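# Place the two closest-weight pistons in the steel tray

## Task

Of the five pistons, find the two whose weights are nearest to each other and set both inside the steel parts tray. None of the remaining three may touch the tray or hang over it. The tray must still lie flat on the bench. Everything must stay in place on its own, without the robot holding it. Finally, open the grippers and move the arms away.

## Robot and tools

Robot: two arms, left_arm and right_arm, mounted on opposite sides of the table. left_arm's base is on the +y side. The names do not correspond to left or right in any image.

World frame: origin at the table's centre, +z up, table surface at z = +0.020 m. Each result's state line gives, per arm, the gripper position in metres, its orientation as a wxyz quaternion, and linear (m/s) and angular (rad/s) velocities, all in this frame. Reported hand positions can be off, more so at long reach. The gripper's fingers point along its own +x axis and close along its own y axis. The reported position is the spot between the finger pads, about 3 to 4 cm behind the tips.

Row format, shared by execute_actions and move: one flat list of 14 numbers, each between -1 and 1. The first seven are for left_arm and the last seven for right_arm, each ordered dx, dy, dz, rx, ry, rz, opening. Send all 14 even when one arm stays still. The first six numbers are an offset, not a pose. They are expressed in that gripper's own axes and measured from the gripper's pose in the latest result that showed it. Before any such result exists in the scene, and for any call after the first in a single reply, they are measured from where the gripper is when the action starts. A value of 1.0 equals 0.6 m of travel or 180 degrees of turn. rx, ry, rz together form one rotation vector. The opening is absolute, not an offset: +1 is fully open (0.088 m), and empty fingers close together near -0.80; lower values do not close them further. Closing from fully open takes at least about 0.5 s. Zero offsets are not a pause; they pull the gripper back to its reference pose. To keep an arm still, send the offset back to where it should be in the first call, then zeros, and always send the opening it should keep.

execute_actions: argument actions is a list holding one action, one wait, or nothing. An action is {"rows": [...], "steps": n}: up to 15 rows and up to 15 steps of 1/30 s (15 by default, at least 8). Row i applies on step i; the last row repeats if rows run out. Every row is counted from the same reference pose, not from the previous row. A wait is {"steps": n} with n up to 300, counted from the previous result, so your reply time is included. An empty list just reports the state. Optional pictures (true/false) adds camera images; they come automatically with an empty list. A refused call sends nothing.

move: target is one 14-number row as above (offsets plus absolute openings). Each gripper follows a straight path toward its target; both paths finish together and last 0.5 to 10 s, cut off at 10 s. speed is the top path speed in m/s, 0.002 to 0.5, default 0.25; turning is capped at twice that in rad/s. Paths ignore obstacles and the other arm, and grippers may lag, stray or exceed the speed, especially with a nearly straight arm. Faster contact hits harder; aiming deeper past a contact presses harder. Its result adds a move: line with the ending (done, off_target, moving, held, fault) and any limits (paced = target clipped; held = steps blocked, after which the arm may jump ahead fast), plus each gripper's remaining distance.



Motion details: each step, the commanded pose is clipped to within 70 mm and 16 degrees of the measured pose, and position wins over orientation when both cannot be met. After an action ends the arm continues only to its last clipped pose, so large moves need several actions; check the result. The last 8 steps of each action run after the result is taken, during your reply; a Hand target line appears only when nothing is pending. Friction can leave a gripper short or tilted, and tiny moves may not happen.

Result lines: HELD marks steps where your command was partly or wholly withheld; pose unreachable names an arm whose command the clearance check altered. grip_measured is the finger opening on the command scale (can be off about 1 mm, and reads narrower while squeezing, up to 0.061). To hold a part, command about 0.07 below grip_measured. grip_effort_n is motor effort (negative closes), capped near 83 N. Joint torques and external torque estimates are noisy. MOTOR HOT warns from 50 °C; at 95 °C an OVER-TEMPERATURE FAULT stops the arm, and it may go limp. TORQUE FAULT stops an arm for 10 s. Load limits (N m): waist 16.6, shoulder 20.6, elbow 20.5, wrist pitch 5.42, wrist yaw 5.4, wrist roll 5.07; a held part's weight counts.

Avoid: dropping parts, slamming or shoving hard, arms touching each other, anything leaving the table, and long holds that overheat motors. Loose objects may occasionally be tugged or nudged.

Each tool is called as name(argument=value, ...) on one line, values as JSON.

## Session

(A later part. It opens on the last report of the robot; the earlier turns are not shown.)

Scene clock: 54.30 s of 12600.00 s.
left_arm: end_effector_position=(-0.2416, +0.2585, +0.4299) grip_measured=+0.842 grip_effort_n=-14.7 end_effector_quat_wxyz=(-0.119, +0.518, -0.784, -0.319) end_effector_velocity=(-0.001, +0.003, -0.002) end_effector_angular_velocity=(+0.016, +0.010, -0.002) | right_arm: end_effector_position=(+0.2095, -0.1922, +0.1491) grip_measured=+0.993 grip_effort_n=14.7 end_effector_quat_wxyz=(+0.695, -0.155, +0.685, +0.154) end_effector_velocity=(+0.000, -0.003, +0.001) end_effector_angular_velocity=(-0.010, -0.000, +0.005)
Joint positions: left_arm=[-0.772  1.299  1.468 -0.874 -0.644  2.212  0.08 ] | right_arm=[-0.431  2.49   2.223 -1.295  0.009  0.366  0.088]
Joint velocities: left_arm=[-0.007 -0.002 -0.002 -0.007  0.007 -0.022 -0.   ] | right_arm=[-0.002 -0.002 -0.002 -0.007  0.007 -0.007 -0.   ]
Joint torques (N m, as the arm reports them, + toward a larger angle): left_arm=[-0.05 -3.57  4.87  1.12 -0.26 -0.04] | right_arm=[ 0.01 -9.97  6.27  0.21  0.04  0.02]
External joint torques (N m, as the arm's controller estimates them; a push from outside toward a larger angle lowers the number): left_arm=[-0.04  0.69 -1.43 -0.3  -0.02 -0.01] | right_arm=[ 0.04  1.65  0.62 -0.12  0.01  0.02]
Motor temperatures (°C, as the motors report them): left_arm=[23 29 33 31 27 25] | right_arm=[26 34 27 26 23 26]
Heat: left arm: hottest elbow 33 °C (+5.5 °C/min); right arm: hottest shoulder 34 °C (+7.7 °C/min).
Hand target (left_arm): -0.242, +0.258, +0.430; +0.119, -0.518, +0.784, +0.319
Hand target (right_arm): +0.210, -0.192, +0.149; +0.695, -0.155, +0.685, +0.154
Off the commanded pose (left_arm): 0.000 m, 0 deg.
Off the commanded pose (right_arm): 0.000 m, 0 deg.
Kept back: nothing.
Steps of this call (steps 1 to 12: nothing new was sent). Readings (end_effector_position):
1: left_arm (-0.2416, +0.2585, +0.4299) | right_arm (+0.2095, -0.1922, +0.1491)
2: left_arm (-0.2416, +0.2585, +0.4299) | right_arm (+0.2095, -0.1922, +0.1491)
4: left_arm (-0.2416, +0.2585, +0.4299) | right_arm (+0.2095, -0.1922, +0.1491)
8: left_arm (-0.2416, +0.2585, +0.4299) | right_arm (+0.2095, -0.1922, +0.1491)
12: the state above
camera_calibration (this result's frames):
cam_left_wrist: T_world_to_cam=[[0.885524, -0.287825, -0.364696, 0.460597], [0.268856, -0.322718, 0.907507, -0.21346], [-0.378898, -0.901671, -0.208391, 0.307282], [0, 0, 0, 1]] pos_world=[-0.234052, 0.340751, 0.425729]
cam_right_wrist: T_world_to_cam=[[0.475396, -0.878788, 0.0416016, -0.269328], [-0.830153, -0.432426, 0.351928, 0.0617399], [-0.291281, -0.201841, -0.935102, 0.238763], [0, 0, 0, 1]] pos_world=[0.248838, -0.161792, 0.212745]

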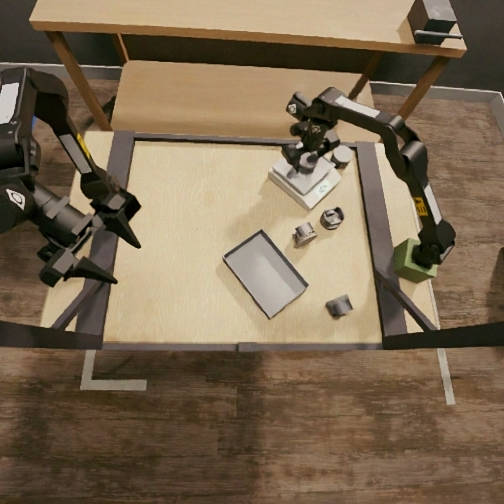

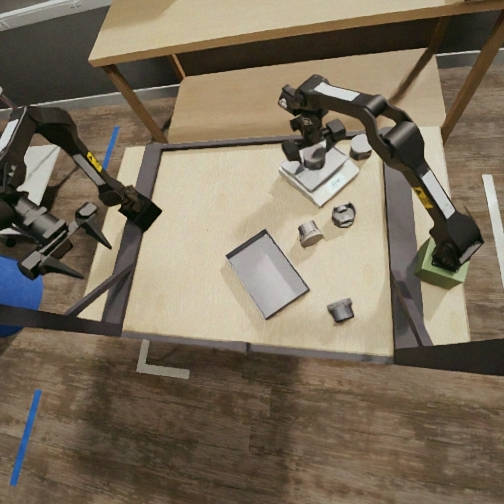

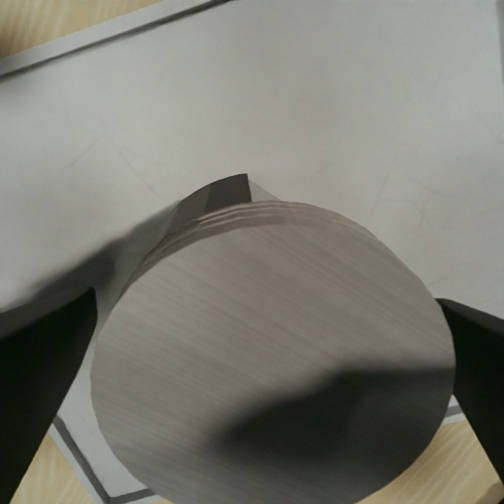

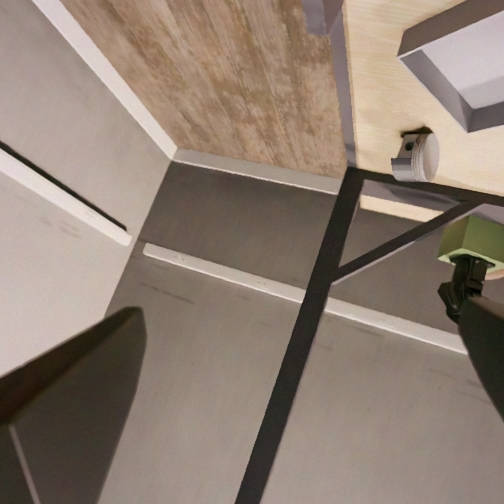

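move(target=[0,0,0,0,0,0,0.84,0,0,0,0,0,0,0.3])

move(target=[0,0,0,0,0,0,0.84,-0.06,0,-0.01,0,0,0,0.3])

move(target=[0,0,0,0,0,0,0.84,-0.01,0.09,-0.55,0,0,0,0.3])

Scene clock: 55.40 s of 12600.00 s.
left_arm: end_effector_position=(-0.2416, +0.2585, +0.4299) grip_measured=+0.842 grip_effort_n=-14.7 end_effector_quat_wxyz=(-0.119, +0.518, -0.784, -0.319) end_effector_velocity=(+0.003, -0.001, -0.004) end_effector_angular_velocity=(+0.012, -0.011, +0.019) | right_arm: end_effector_position=(+0.2095, -0.1923, +0.1491) grip_measured=+0.617 grip_effort_n=-83.5 end_effector_quat_wxyz=(+0.694, -0.155, +0.686, +0.154) end_effector_velocity=(+0.000, -0.003, -0.002) end_effector_angular_velocity=(-0.003, +0.014, -0.029)
Joint positions: left_arm=[-0.772  1.299  1.468 -0.874 -0.644  2.212  0.08 ] | right_arm=[-0.431  2.49   2.223 -1.295  0.009  0.366  0.069]
Joint velocities: left_arm=[ 0.002  0.002 -0.002 -0.022 -0.007 -0.022 -0.   ] | right_arm=[-0.007  0.002 -0.002 -0.007 -0.007  0.022  0.   ]
Joint torques (N m, as the arm reports them, + toward a larger angle): left_arm=[-0.03 -3.6   4.92  1.12 -0.26 -0.05] | right_arm=[ 0.04 -9.93  6.29  0.23  0.02  0.02]
External joint torques (N m, as the arm's controller estimates them; a push from outside toward a larger angle lowers the number): left_arm=[-0.02  0.59 -1.29 -0.27 -0.02 -0.02] | right_arm=[ 0.14  1.62  0.64 -0.12  0.    0.02]
Motor temperatures (°C, as the motors report them): left_arm=[23 29 33 31 27 25] | right_arm=[26 34 27 26 23 26]
Heat: left arm: hottest elbow 33 °C (+5.4 °C/min); right arm: hottest shoulder 34 °C (+7.6 °C/min).
Hand target (left_arm): -0.242, +0.258, +0.430; +0.119, -0.518, +0.784, +0.319
Hand target (right_arm): +0.209, -0.192, +0.149; +0.695, -0.155, +0.685, +0.154
Off the commanded pose (left_arm): 0.000 m, 0 deg.
Off the commanded pose (right_arm): 0.000 m, 0 deg.
Kept back: nothing.
move: done
camera_calibration (this result's frames):
cam_left_wrist: T_world_to_cam=[[0.885524, -0.287825, -0.364696, 0.460597], [0.268856, -0.322718, 0.907507, -0.21346], [-0.378898, -0.901671, -0.208391, 0.307282], [0, 0, 0, 1]] pos_world=[-0.234052, 0.340751, 0.425729]
cam_right_wrist: T_world_to_cam=[[0.475407, -0.878776, 0.0417179, -0.269371], [-0.83006, -0.432329, 0.352267, 0.0616151], [-0.291528, -0.202098, -0.934969, 0.238716], [0, 0, 0, 1]] pos_world=[0.248797, -0.161834, 0.212725]

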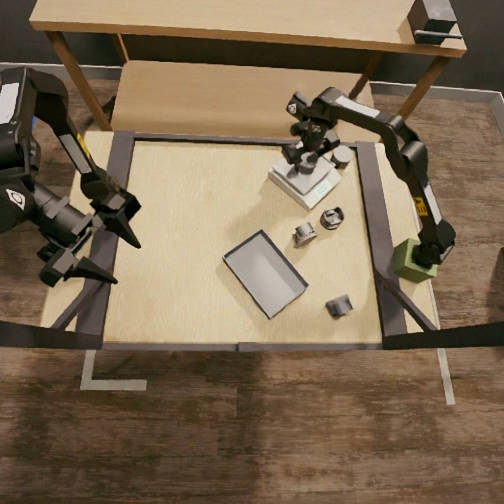

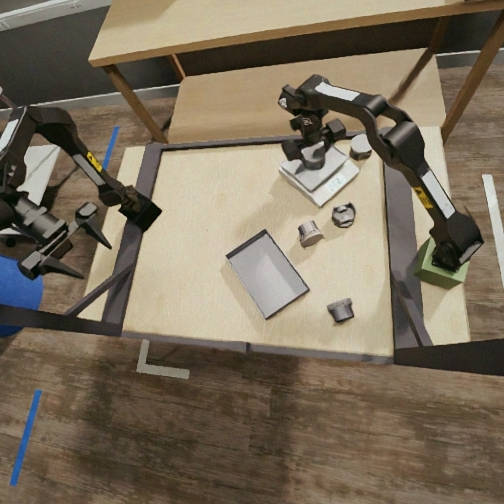

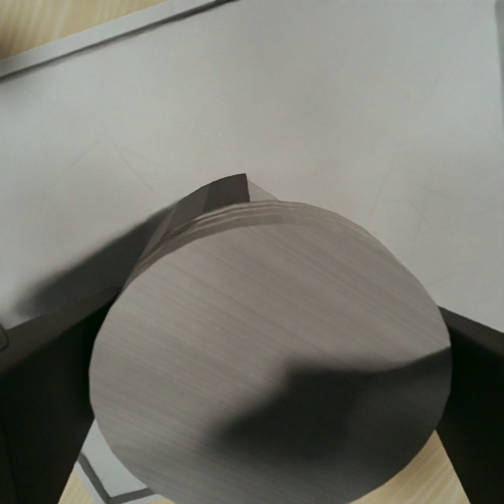

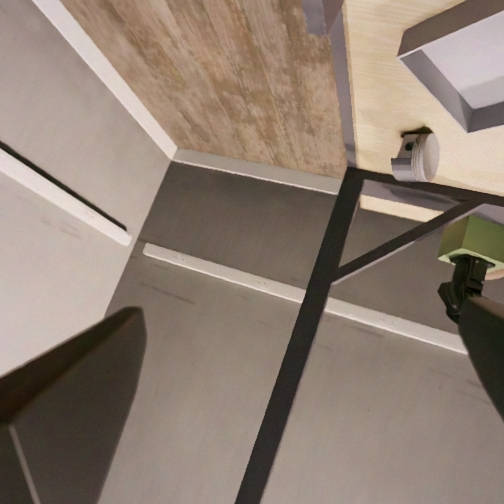

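Scene clock: 56.27 s of 12600.00 s.
left_arm: end_effector_position=(-0.2416, +0.2585, +0.4299) grip_measured=+0.842 grip_effort_n=-14.7 end_effector_quat_wxyz=(-0.119, +0.518, -0.784, -0.319) end_effector_velocity=(+0.004, -0.002, +0.000) end_effector_angular_velocity=(-0.015, -0.016, +0.015) | right_arm: end_effector_position=(+0.2024, -0.1981, +0.1730) grip_measured=+0.617 grip_effort_n=-83.5 end_effector_quat_wxyz=(+0.686, -0.162, +0.694, +0.148) end_effector_velocity=(-0.004, -0.004, +0.001) end_effector_angular_velocity=(-0.011, +0.021, +0.005)
Joint positions: left_arm=[-0.772  1.299  1.468 -0.874 -0.644  2.212  0.08 ] | right_arm=[-0.429  2.475  2.29  -1.406  0.009  0.367  0.069]
Joint velocities: left_arm=[ 0.002 -0.002 -0.002 -0.007 -0.022  0.007 -0.   ] | right_arm=[-0.002 -0.002 -0.002 -0.022 -0.007 -0.007 -0.   ]
Joint torques (N m, as the arm reports them, + toward a larger angle): left_arm=[-0.04 -3.6   4.9   1.12 -0.26 -0.04] | right_arm=[  0.28 -11.61   8.16  -0.03   0.03   0.16]
External joint torques (N m, as the arm's controller estimates them; a push from outside toward a larger angle lowers the number): left_arm=[-0.05  0.67 -1.38 -0.28 -0.01 -0.01] | right_arm=[ 0.29 -0.16  2.57 -0.31  0.01  0.16]
Motor temperatures (°C, as the motors report them): left_arm=[23 29 34 31 27 25] | right_arm=[26 35 28 26 23 26]
Heat: left arm: hottest elbow 34 °C (+6.4 °C/min); right arm: hottest shoulder 35 °C (+8.5 °C/min).
Hand target (left_arm): -0.242, +0.258, +0.430; +0.119, -0.518, +0.784, +0.319
Hand target (right_arm): +0.203, -0.195, +0.185; +0.694, -0.155, +0.686, +0.154
Off the commanded pose (left_arm): 0.000 m, 0 deg.
Off the commanded pose (right_arm): 0.013 m, 2 deg.
Kept back: nothing.
move: off_target (right_arm)
camera_calibration (this result's frames):
cam_left_wrist: T_world_to_cam=[[0.885524, -0.287825, -0.364696, 0.460597], [0.268856, -0.322718, 0.907507, -0.21346], [-0.378898, -0.901671, -0.208391, 0.307282], [0, 0, 0, 1]] pos_world=[-0.234052, 0.340751, 0.425729]
cam_right_wrist: T_world_to_cam=[[0.477336, -0.877265, 0.0505614, -0.273728], [-0.822255, -0.42563, 0.377804, 0.0401402], [-0.309913, -0.221914, -0.924504, 0.255808], [0, 0, 0, 1]] pos_world=[0.242944, -0.166279, 0.235171]

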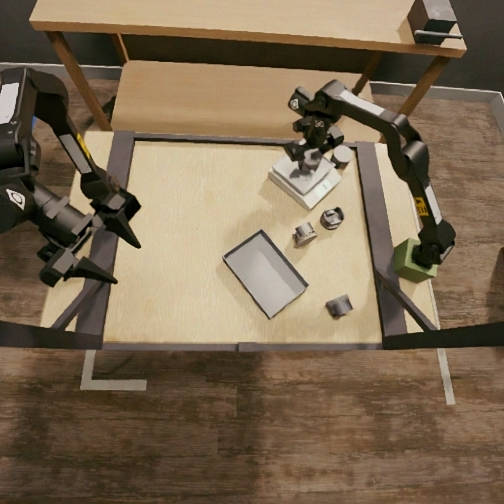

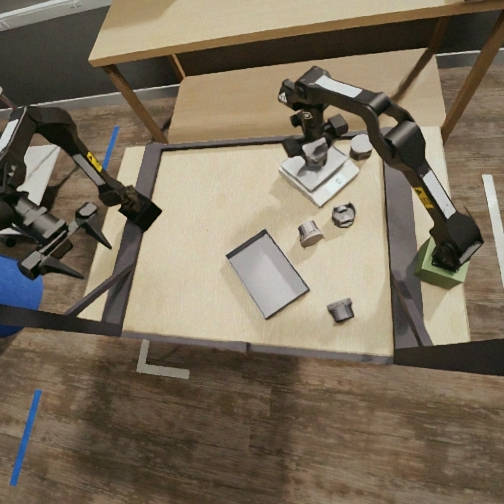

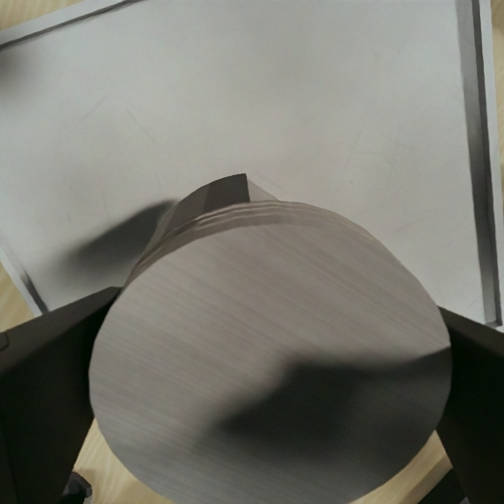

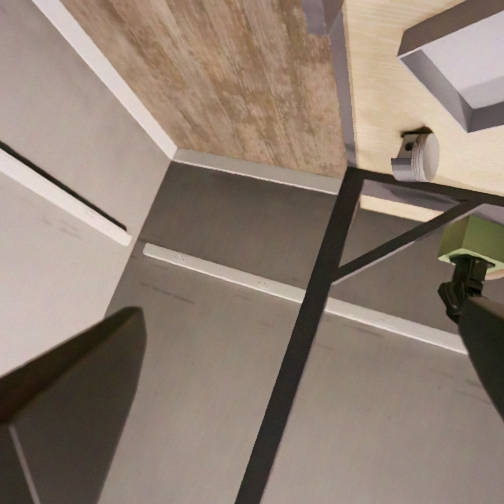

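Scene clock: 58.17 s of 12600.00 s.
left_arm: end_effector_position=(-0.2416, +0.2585, +0.4299) grip_measured=+0.842 grip_effort_n=-15.1 end_effector_quat_wxyz=(-0.119, +0.518, -0.784, -0.319) end_effector_velocity=(+0.003, +0.002, -0.005) end_effector_angular_velocity=(+0.005, -0.022, +0.002) | right_arm: end_effector_position=(-0.1165, -0.2924, +0.1778) grip_measured=+0.617 grip_effort_n=-83.5 end_effector_quat_wxyz=(+0.685, -0.167, +0.694, +0.144) end_effector_velocity=(-0.003, +0.001, +0.001) end_effector_angular_velocity=(+0.012, +0.007, -0.000)
Joint positions: left_arm=[-0.772  1.299  1.468 -0.874 -0.644  2.212  0.08 ] | right_arm=[ 0.29   1.561  0.989 -1.033 -0.004  1.085  0.069]
Joint velocities: left_arm=[-0.007 -0.002 -0.007 -0.022 -0.007 -0.007  0.   ] | right_arm=[ 0.007 -0.007 -0.002  0.007 -0.007  0.007 -0.   ]
Joint torques (N m, as the arm reports them, + toward a larger angle): left_arm=[-0.05 -3.59  4.88  1.12 -0.25 -0.03] | right_arm=[ 0.23 -5.57  5.01  0.15  0.12  0.17]
External joint torques (N m, as the arm's controller estimates them; a push from outside toward a larger angle lowers the number): left_arm=[-0.05  0.64 -1.37 -0.28 -0.01  0.  ] | right_arm=[ 0.25 -0.32 -0.34 -0.11  0.07  0.17]
Motor temperatures (°C, as the motors report them): left_arm=[23 29 34 31 27 25] | right_arm=[26 35 27 26 23 26]
Heat: left arm: hottest elbow 34 °C (+6.2 °C/min); right arm: hottest shoulder 35 °C (+8.3 °C/min).
Hand target (left_arm): -0.242, +0.258, +0.430; +0.119, -0.518, +0.784, +0.319
Hand target (right_arm): -0.117, -0.294, +0.180; +0.687, -0.164, +0.693, +0.146
Off the commanded pose (left_arm): 0.000 m, 0 deg.
Off the commanded pose (right_arm): 0.006 m, 1 deg.
Kept back: nothing.
move: done
camera_calibration (this result's frames):
cam_left_wrist: T_world_to_cam=[[0.885524, -0.287825, -0.364696, 0.460597], [0.268856, -0.322718, 0.907507, -0.21346], [-0.378898, -0.901671, -0.208391, 0.307282], [0, 0, 0, 1]] pos_world=[-0.234052, 0.340751, 0.425729]
cam_right_wrist: T_world_to_cam=[[0.478156, -0.876019, 0.0629093, -0.206245], [-0.822512, -0.42153, 0.381819, -0.263494], [-0.307963, -0.234313, -0.922094, 0.136622], [0, 0, 0, 1]] pos_world=[-0.076035, -0.259733, 0.23956]

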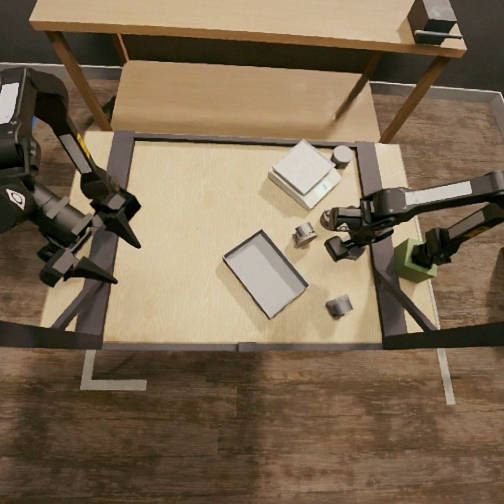

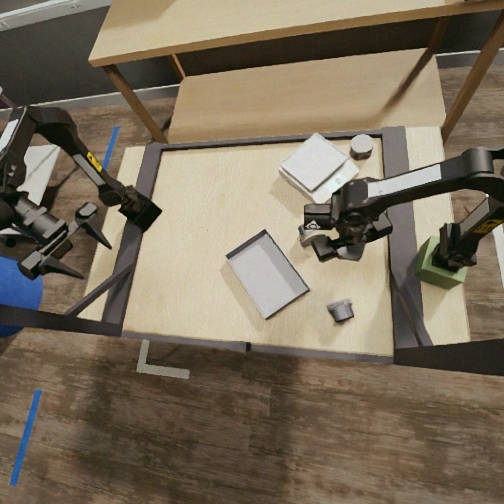

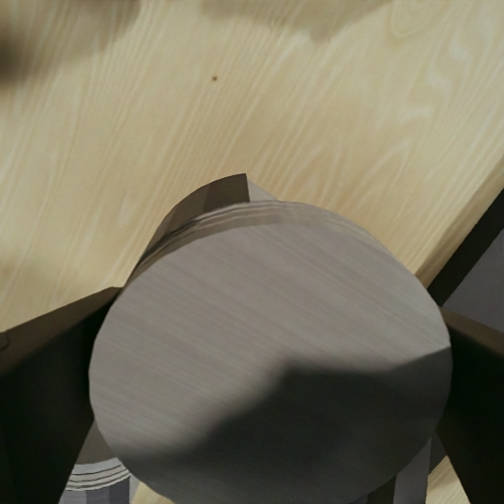

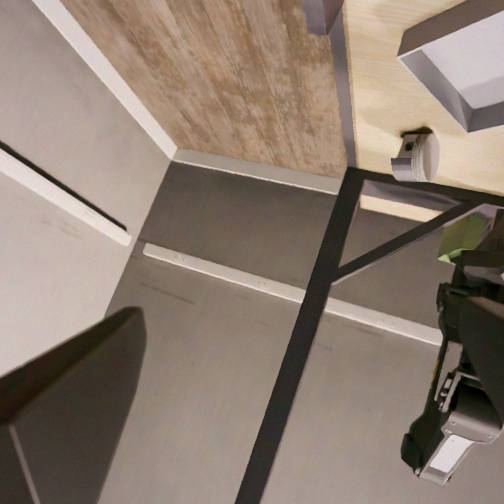

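move(target=[0,0,0,0,0,0,0.84,0.173,0.025,0,0,-0.008,0.015,0.3], speed=0.1)

move(target=[0,0,0,0,0,0,0.84,0,0,0,0,0,0,1])

move(target=[0,0,0,0,0,0,0.84,-0.11,0,0,0,0,0,1])

move(target=[0,0,0,0,0,0,0.84,-0.04,0.1,-0.232,0.04,0,0,1])

Scene clock: 59.97 s of 12600.00 s.
left_arm: end_effector_position=(-0.2416, +0.2585, +0.4299) grip_measured=+0.842 grip_effort_n=-15.1 end_effector_quat_wxyz=(-0.119, +0.518, -0.784, -0.319) end_effector_velocity=(-0.001, +0.003, -0.002) end_effector_angular_velocity=(+0.010, -0.000, -0.009) | right_arm: end_effector_position=(-0.1219, -0.2821, +0.0778) grip_measured=+0.617 grip_effort_n=-83.5 end_effector_quat_wxyz=(+0.691, -0.149, +0.689, +0.162) end_effector_velocity=(-0.001, -0.005, -0.002) end_effector_angular_velocity=(-0.017, +0.008, +0.005)
Joint positions: left_arm=[-0.772  1.299  1.468 -0.874 -0.644  2.212  0.08 ] | right_arm=[ 0.314  1.777  0.763 -0.537 -0.001  1.108  0.069]
Joint velocities: left_arm=[-0.007 -0.002 -0.002 -0.007  0.007 -0.007 -0.   ] | right_arm=[-0.002  0.002 -0.007 -0.007 -0.007 -0.007 -0.   ]
Joint torques (N m, as the arm reports them, + toward a larger angle): left_arm=[-0.04 -3.6   4.93  1.12 -0.26 -0.04] | right_arm=[ 0.3  -3.7   3.93  1.18  0.    0.18]
External joint torques (N m, as the arm's controller estimates them; a push from outside toward a larger angle lowers the number): left_arm=[ 0.02  0.62 -1.33 -0.29 -0.03 -0.01] | right_arm=[ 0.31  2.   -0.23  0.84 -0.05  0.18]
Motor temperatures (°C, as the motors report them): left_arm=[23 29 34 31 27 25] | right_arm=[26 35 27 26 23 26]
Heat: left arm: hottest elbow 34 °C (+6.0 °C/min); right arm: hottest shoulder 35 °C (+8.0 °C/min).
Hand target (left_arm): -0.242, +0.258, +0.430; +0.119, -0.518, +0.784, +0.319
Hand target (right_arm): -0.123, -0.282, +0.074; +0.690, -0.148, +0.689, +0.162
Off the commanded pose (left_arm): 0.000 m, 0 deg.
Off the commanded pose (right_arm): 0.004 m, 0 deg.
Kept back: nothing.
move: done
camera_calibration (this result's frames):
cam_left_wrist: T_world_to_cam=[[0.885524, -0.287825, -0.364696, 0.460597], [0.268856, -0.322718, 0.907507, -0.21346], [-0.378898, -0.901671, -0.208391, 0.307282], [0, 0, 0, 1]] pos_world=[-0.234052, 0.340751, 0.425729]
cam_right_wrist: T_world_to_cam=[[0.479, -0.877626, 0.0181895, -0.185163], [-0.823534, -0.44211, 0.355429, -0.2293], [-0.303892, -0.18523, -0.934526, 0.0605034], [0, 0, 0, 1]] pos_world=[-0.0817571, -0.252673, 0.14141]

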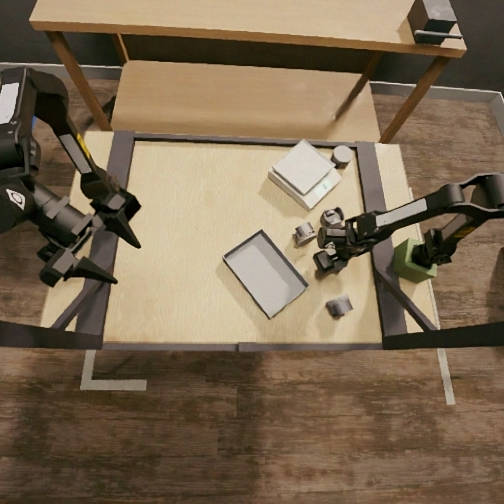

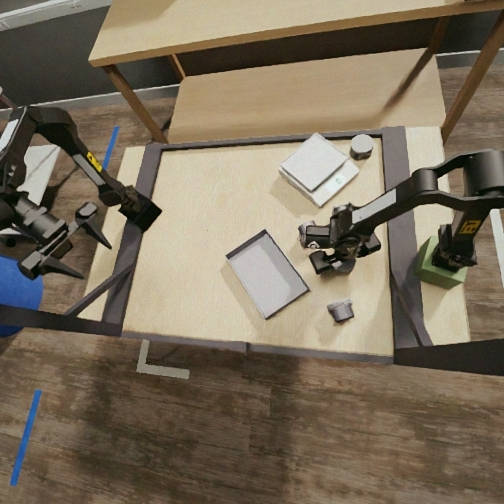

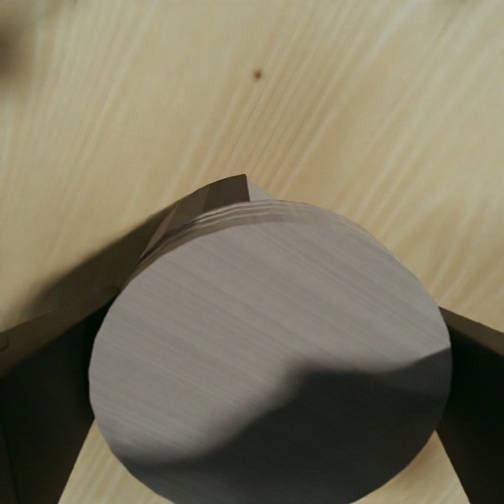

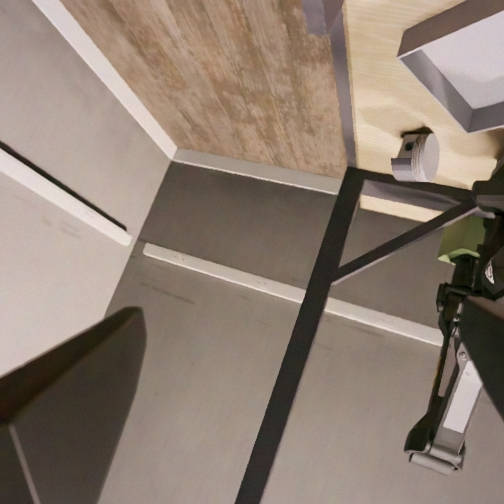

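Scene clock: 60.63 s of 12600.00 s.
left_arm: end_effector_position=(-0.2416, +0.2585, +0.4299) grip_measured=+0.842 grip_effort_n=-14.7 end_effector_quat_wxyz=(-0.119, +0.518, -0.784, -0.319) end_effector_velocity=(+0.003, -0.001, +0.000) end_effector_angular_velocity=(-0.009, -0.005, +0.018) | right_arm: end_effector_position=(-0.1219, -0.2816, +0.0778) grip_measured=+0.991 grip_effort_n=14.7 end_effector_quat_wxyz=(+0.691, -0.148, +0.688, +0.163) end_effector_velocity=(-0.004, -0.000, +0.001) end_effector_angular_velocity=(-0.002, +0.022, +0.010)
Joint positions: left_arm=[-0.772  1.299  1.468 -0.874 -0.644  2.212  0.08 ] | right_arm=[ 0.314  1.777  0.763 -0.535 -0.001  1.108  0.088]
Joint velocities: left_arm=[-0.002 -0.002 -0.002 -0.007 -0.022 -0.007 -0.   ] | right_arm=[ 0.002 -0.002  0.002 -0.007 -0.022 -0.007  0.001]
Joint torques (N m, as the arm reports them, + toward a larger angle): left_arm=[-0.08 -3.59  4.9   1.12 -0.26 -0.04] | right_arm=[ 0.03 -4.78  4.51  0.07  0.05  0.02]
External joint torques (N m, as the arm's controller estimates them; a push from outside toward a larger angle lowers the number): left_arm=[-0.09  0.73 -1.41 -0.29 -0.01 -0.01] | right_arm=[ 0.    0.95  0.29 -0.27  0.01  0.03]
Motor temperatures (°C, as the motors report them): left_arm=[23 29 34 31 27 25] | right_arm=[26 35 27 26 23 26]
Heat: left arm: hottest elbow 34 °C (+6.0 °C/min); right arm: hottest shoulder 35 °C (+8.0 °C/min).
Hand target (left_arm): -0.242, +0.258, +0.430; +0.119, -0.518, +0.784, +0.319
Hand target (right_arm): -0.122, -0.282, +0.078; +0.691, -0.149, +0.689, +0.162
Off the commanded pose (left_arm): 0.000 m, 0 deg.
Off the commanded pose (right_arm): 0.000 m, 0 deg.
Kept back: nothing.
move: done
camera_calibration (this result's frames):
cam_left_wrist: T_world_to_cam=[[0.885524, -0.287825, -0.364696, 0.460597], [0.268856, -0.322718, 0.907507, -0.21346], [-0.378898, -0.901671, -0.208391, 0.307282], [0, 0, 0, 1]] pos_world=[-0.234052, 0.340751, 0.425729]
cam_right_wrist: T_world_to_cam=[[0.478999, -0.877666, 0.0162022, -0.184586], [-0.82355, -0.442923, 0.35438, -0.229224], [-0.303851, -0.183091, -0.934961, 0.0612495], [0, 0, 0, 1]] pos_world=[-0.0817503, -0.252319, 0.141489]

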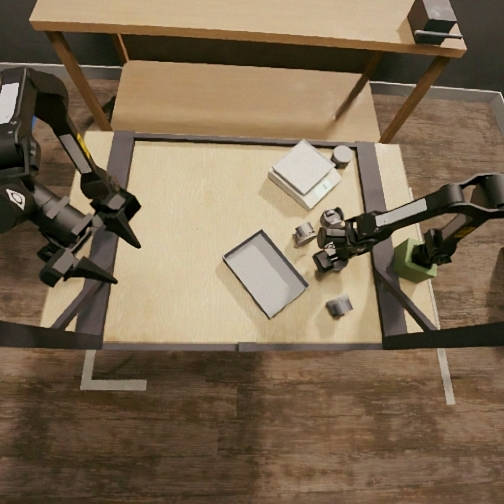

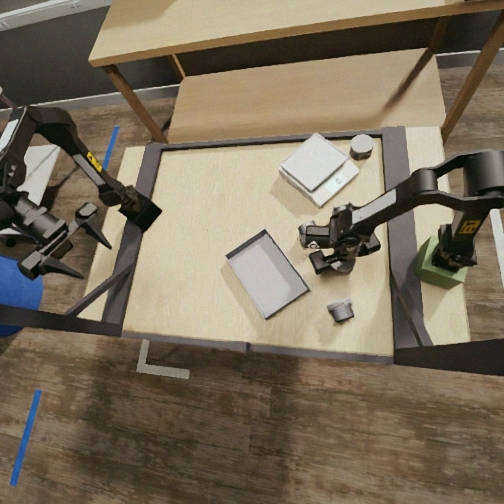

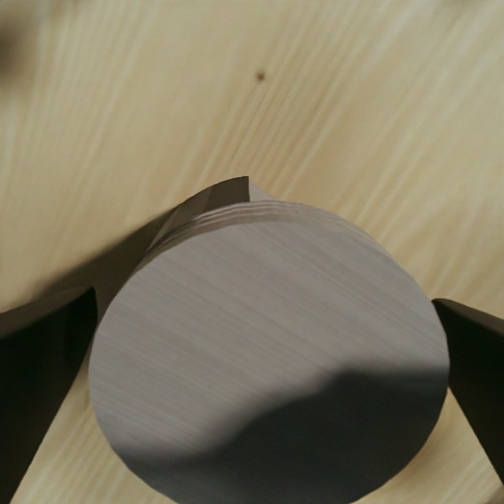

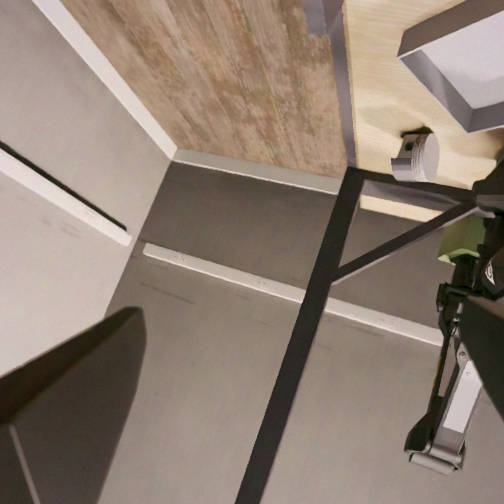

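Scene clock: 61.53 s of 12600.00 s.
left_arm: end_effector_position=(-0.2416, +0.2585, +0.4299) grip_measured=+0.842 grip_effort_n=-15.1 end_effector_quat_wxyz=(-0.119, +0.518, -0.784, -0.319) end_effector_velocity=(+0.003, +0.001, -0.003) end_effector_angular_velocity=(+0.004, -0.017, +0.007) | right_arm: end_effector_position=(-0.1220, -0.2864, +0.1389) grip_measured=+0.993 grip_effort_n=15.1 end_effector_quat_wxyz=(+0.690, -0.153, +0.690, +0.158) end_effector_velocity=(-0.001, -0.003, +0.003) end_effector_angular_velocity=(-0.007, +0.007, +0.020)
Joint positions: left_arm=[-0.772  1.299  1.468 -0.874 -0.644  2.212  0.08 ] | right_arm=[ 0.314  1.614  0.875 -0.826 -0.001  1.108  0.088]
Joint velocities: left_arm=[-0.002 -0.002 -0.002 -0.022 -0.007 -0.007 -0.   ] | right_arm=[-0.002 -0.012  0.002 -0.022 -0.007 -0.022 -0.   ]
Joint torques (N m, as the arm reports them, + toward a larger angle): left_arm=[-0.04 -3.64  4.9   1.12 -0.27 -0.04] | right_arm=[ 0.1  -5.25  6.78  0.02  0.05  0.04]
External joint torques (N m, as the arm's controller estimates them; a push from outside toward a larger angle lowers the number): left_arm=[-0.05  0.58 -1.31 -0.26 -0.03 -0.01] | right_arm=[ 0.09  0.07  1.82 -0.27  0.01  0.04]
Motor temperatures (°C, as the motors report them): left_arm=[23 29 34 31 27 25] | right_arm=[26 34 27 26 23 26]
Heat: left arm: hottest elbow 34 °C (+5.0 °C/min); right arm: hottest shoulder 34 °C (+7.1 °C/min).
Hand target (left_arm): -0.242, +0.258, +0.430; +0.119, -0.518, +0.784, +0.319
Hand target (right_arm): -0.122, -0.283, +0.143; +0.691, -0.148, +0.688, +0.163
Off the commanded pose (left_arm): 0.000 m, 0 deg.
Off the commanded pose (right_arm): 0.006 m, 1 deg.
Kept back: nothing.
move: done
camera_calibration (this result's frames):
cam_left_wrist: T_world_to_cam=[[0.885524, -0.287825, -0.364696, 0.460597], [0.268856, -0.322718, 0.907507, -0.21346], [-0.378898, -0.901671, -0.208391, 0.307282], [0, 0, 0, 1]] pos_world=[-0.234052, 0.340751, 0.425729]
cam_right_wrist: T_world_to_cam=[[0.479006, -0.877318, 0.029449, -0.191518], [-0.823445, -0.437463, 0.361338, -0.25248], [-0.304125, -0.197333, -0.93197, 0.112915], [0, 0, 0, 1]] pos_world=[-0.0818247, -0.25619, 0.202104]

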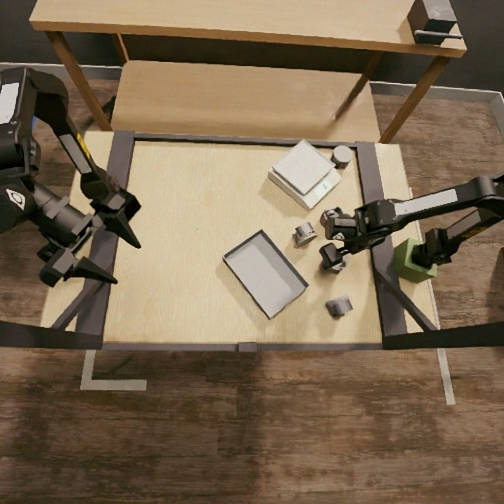

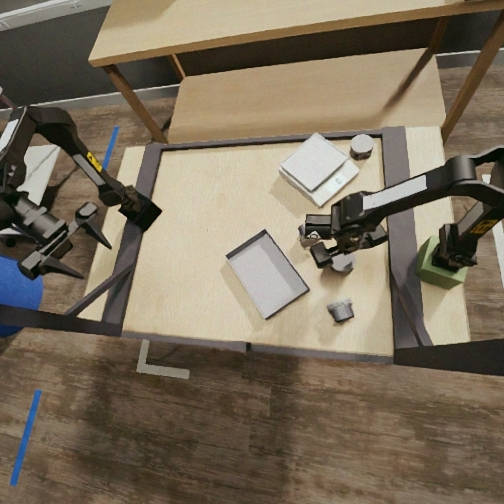

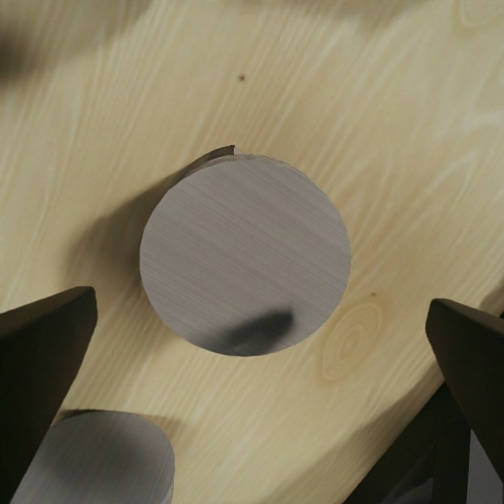

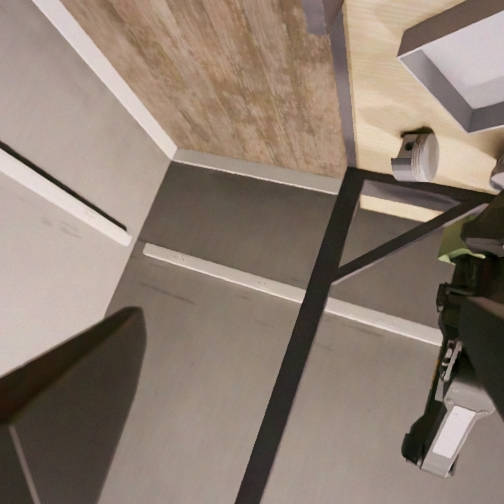

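Scene clock: 62.67 s of 12600.00 s.
left_arm: end_effector_position=(-0.2416, +0.2585, +0.4299) grip_measured=+0.842 grip_effort_n=-15.1 end_effector_quat_wxyz=(-0.119, +0.518, -0.784, -0.319) end_effector_velocity=(+0.002, +0.002, +0.001) end_effector_angular_velocity=(-0.013, -0.020, -0.013) | right_arm: end_effector_position=(-0.2700, -0.2942, +0.1625) grip_measured=+0.993 grip_effort_n=15.1 end_effector_quat_wxyz=(+0.698, -0.110, +0.698, +0.115) end_effector_velocity=(-0.003, +0.001, +0.002) end_effector_angular_velocity=(+0.006, -0.005, +0.019)
Joint positions: left_arm=[-0.772  1.299  1.468 -0.874 -0.644  2.212  0.08 ] | right_arm=[ 0.862  1.686  1.057 -0.936  0.003  1.78   0.088]
Joint velocities: left_arm=[-0.007 -0.007 -0.002 -0.007 -0.007  0.022 -0.   ] | right_arm=[ 0.012  0.002  0.012 -0.007  0.007 -0.007 -0.   ]
Joint torques (N m, as the arm reports them, + toward a larger angle): left_arm=[-0.06 -3.58  4.9   1.12 -0.26 -0.03] | right_arm=[ 0.21 -4.26  6.98 -0.02  0.16  0.17]
External joint torques (N m, as the arm's controller estimates them; a push from outside toward a larger angle lowers the number): left_arm=[-0.04  0.78 -1.44 -0.29 -0.01  0.  ] | right_arm=[ 0.24  1.84  1.76 -0.28  0.09  0.17]
Motor temperatures (°C, as the motors report them): left_arm=[23 29 34 31 27 25] | right_arm=[26 34 27 26 23 26]
Heat: left arm: hottest elbow 34 °C (+5.0 °C/min); right arm: hottest shoulder 34 °C (+7.0 °C/min).
Hand target (left_arm): -0.242, +0.258, +0.430; +0.119, -0.518, +0.784, +0.319
Hand target (right_arm): -0.272, -0.293, +0.162; +0.700, -0.110, +0.697, +0.114
Off the commanded pose (left_arm): 0.000 m, 0 deg.
Off the commanded pose (right_arm): 0.004 m, 0 deg.
Kept back: nothing.
move: done
camera_calibration (this result's frames):
cam_left_wrist: T_world_to_cam=[[0.885524, -0.287825, -0.364696, 0.460597], [0.268856, -0.322718, 0.907507, -0.21346], [-0.378898, -0.901671, -0.208391, 0.307282], [0, 0, 0, 1]] pos_world=[-0.234052, 0.340751, 0.425729]
cam_right_wrist: T_world_to_cam=[[0.366807, -0.929837, 0.0292613, -0.173885], [-0.871419, -0.33241, 0.360738, -0.368322], [-0.325701, -0.15782, -0.932208, 0.0941714], [0, 0, 0, 1]] pos_world=[-0.226509, -0.269257, 0.225743]

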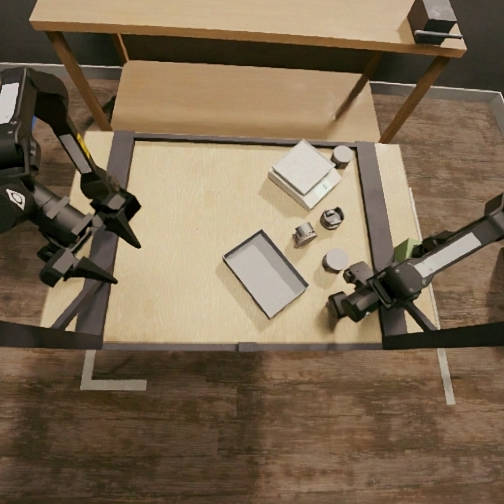

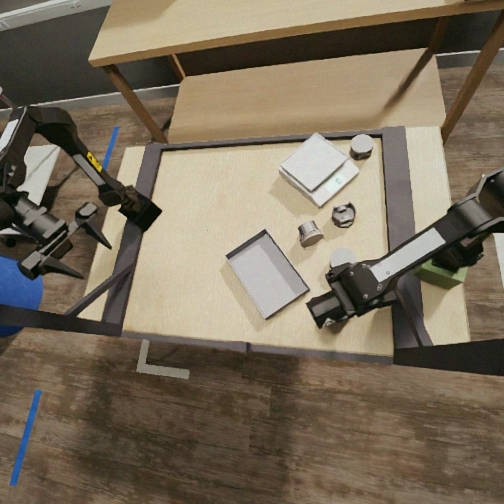

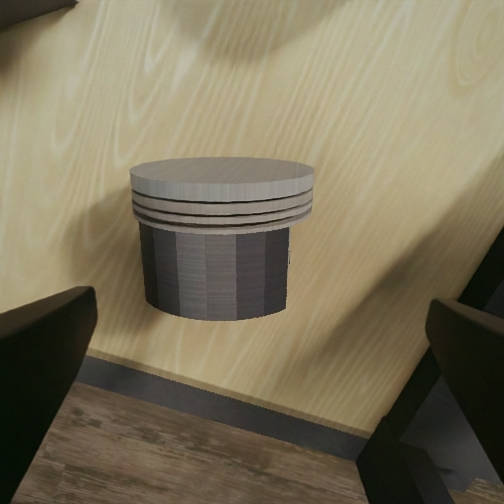

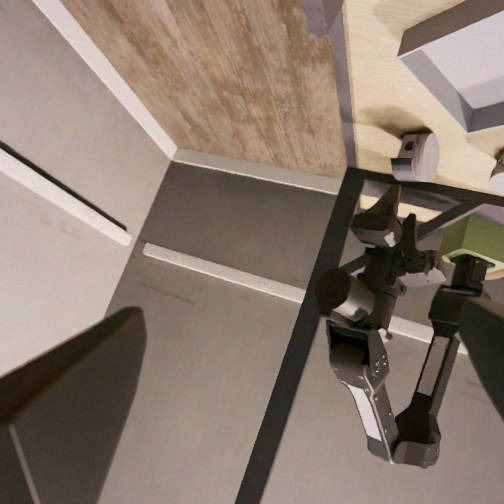

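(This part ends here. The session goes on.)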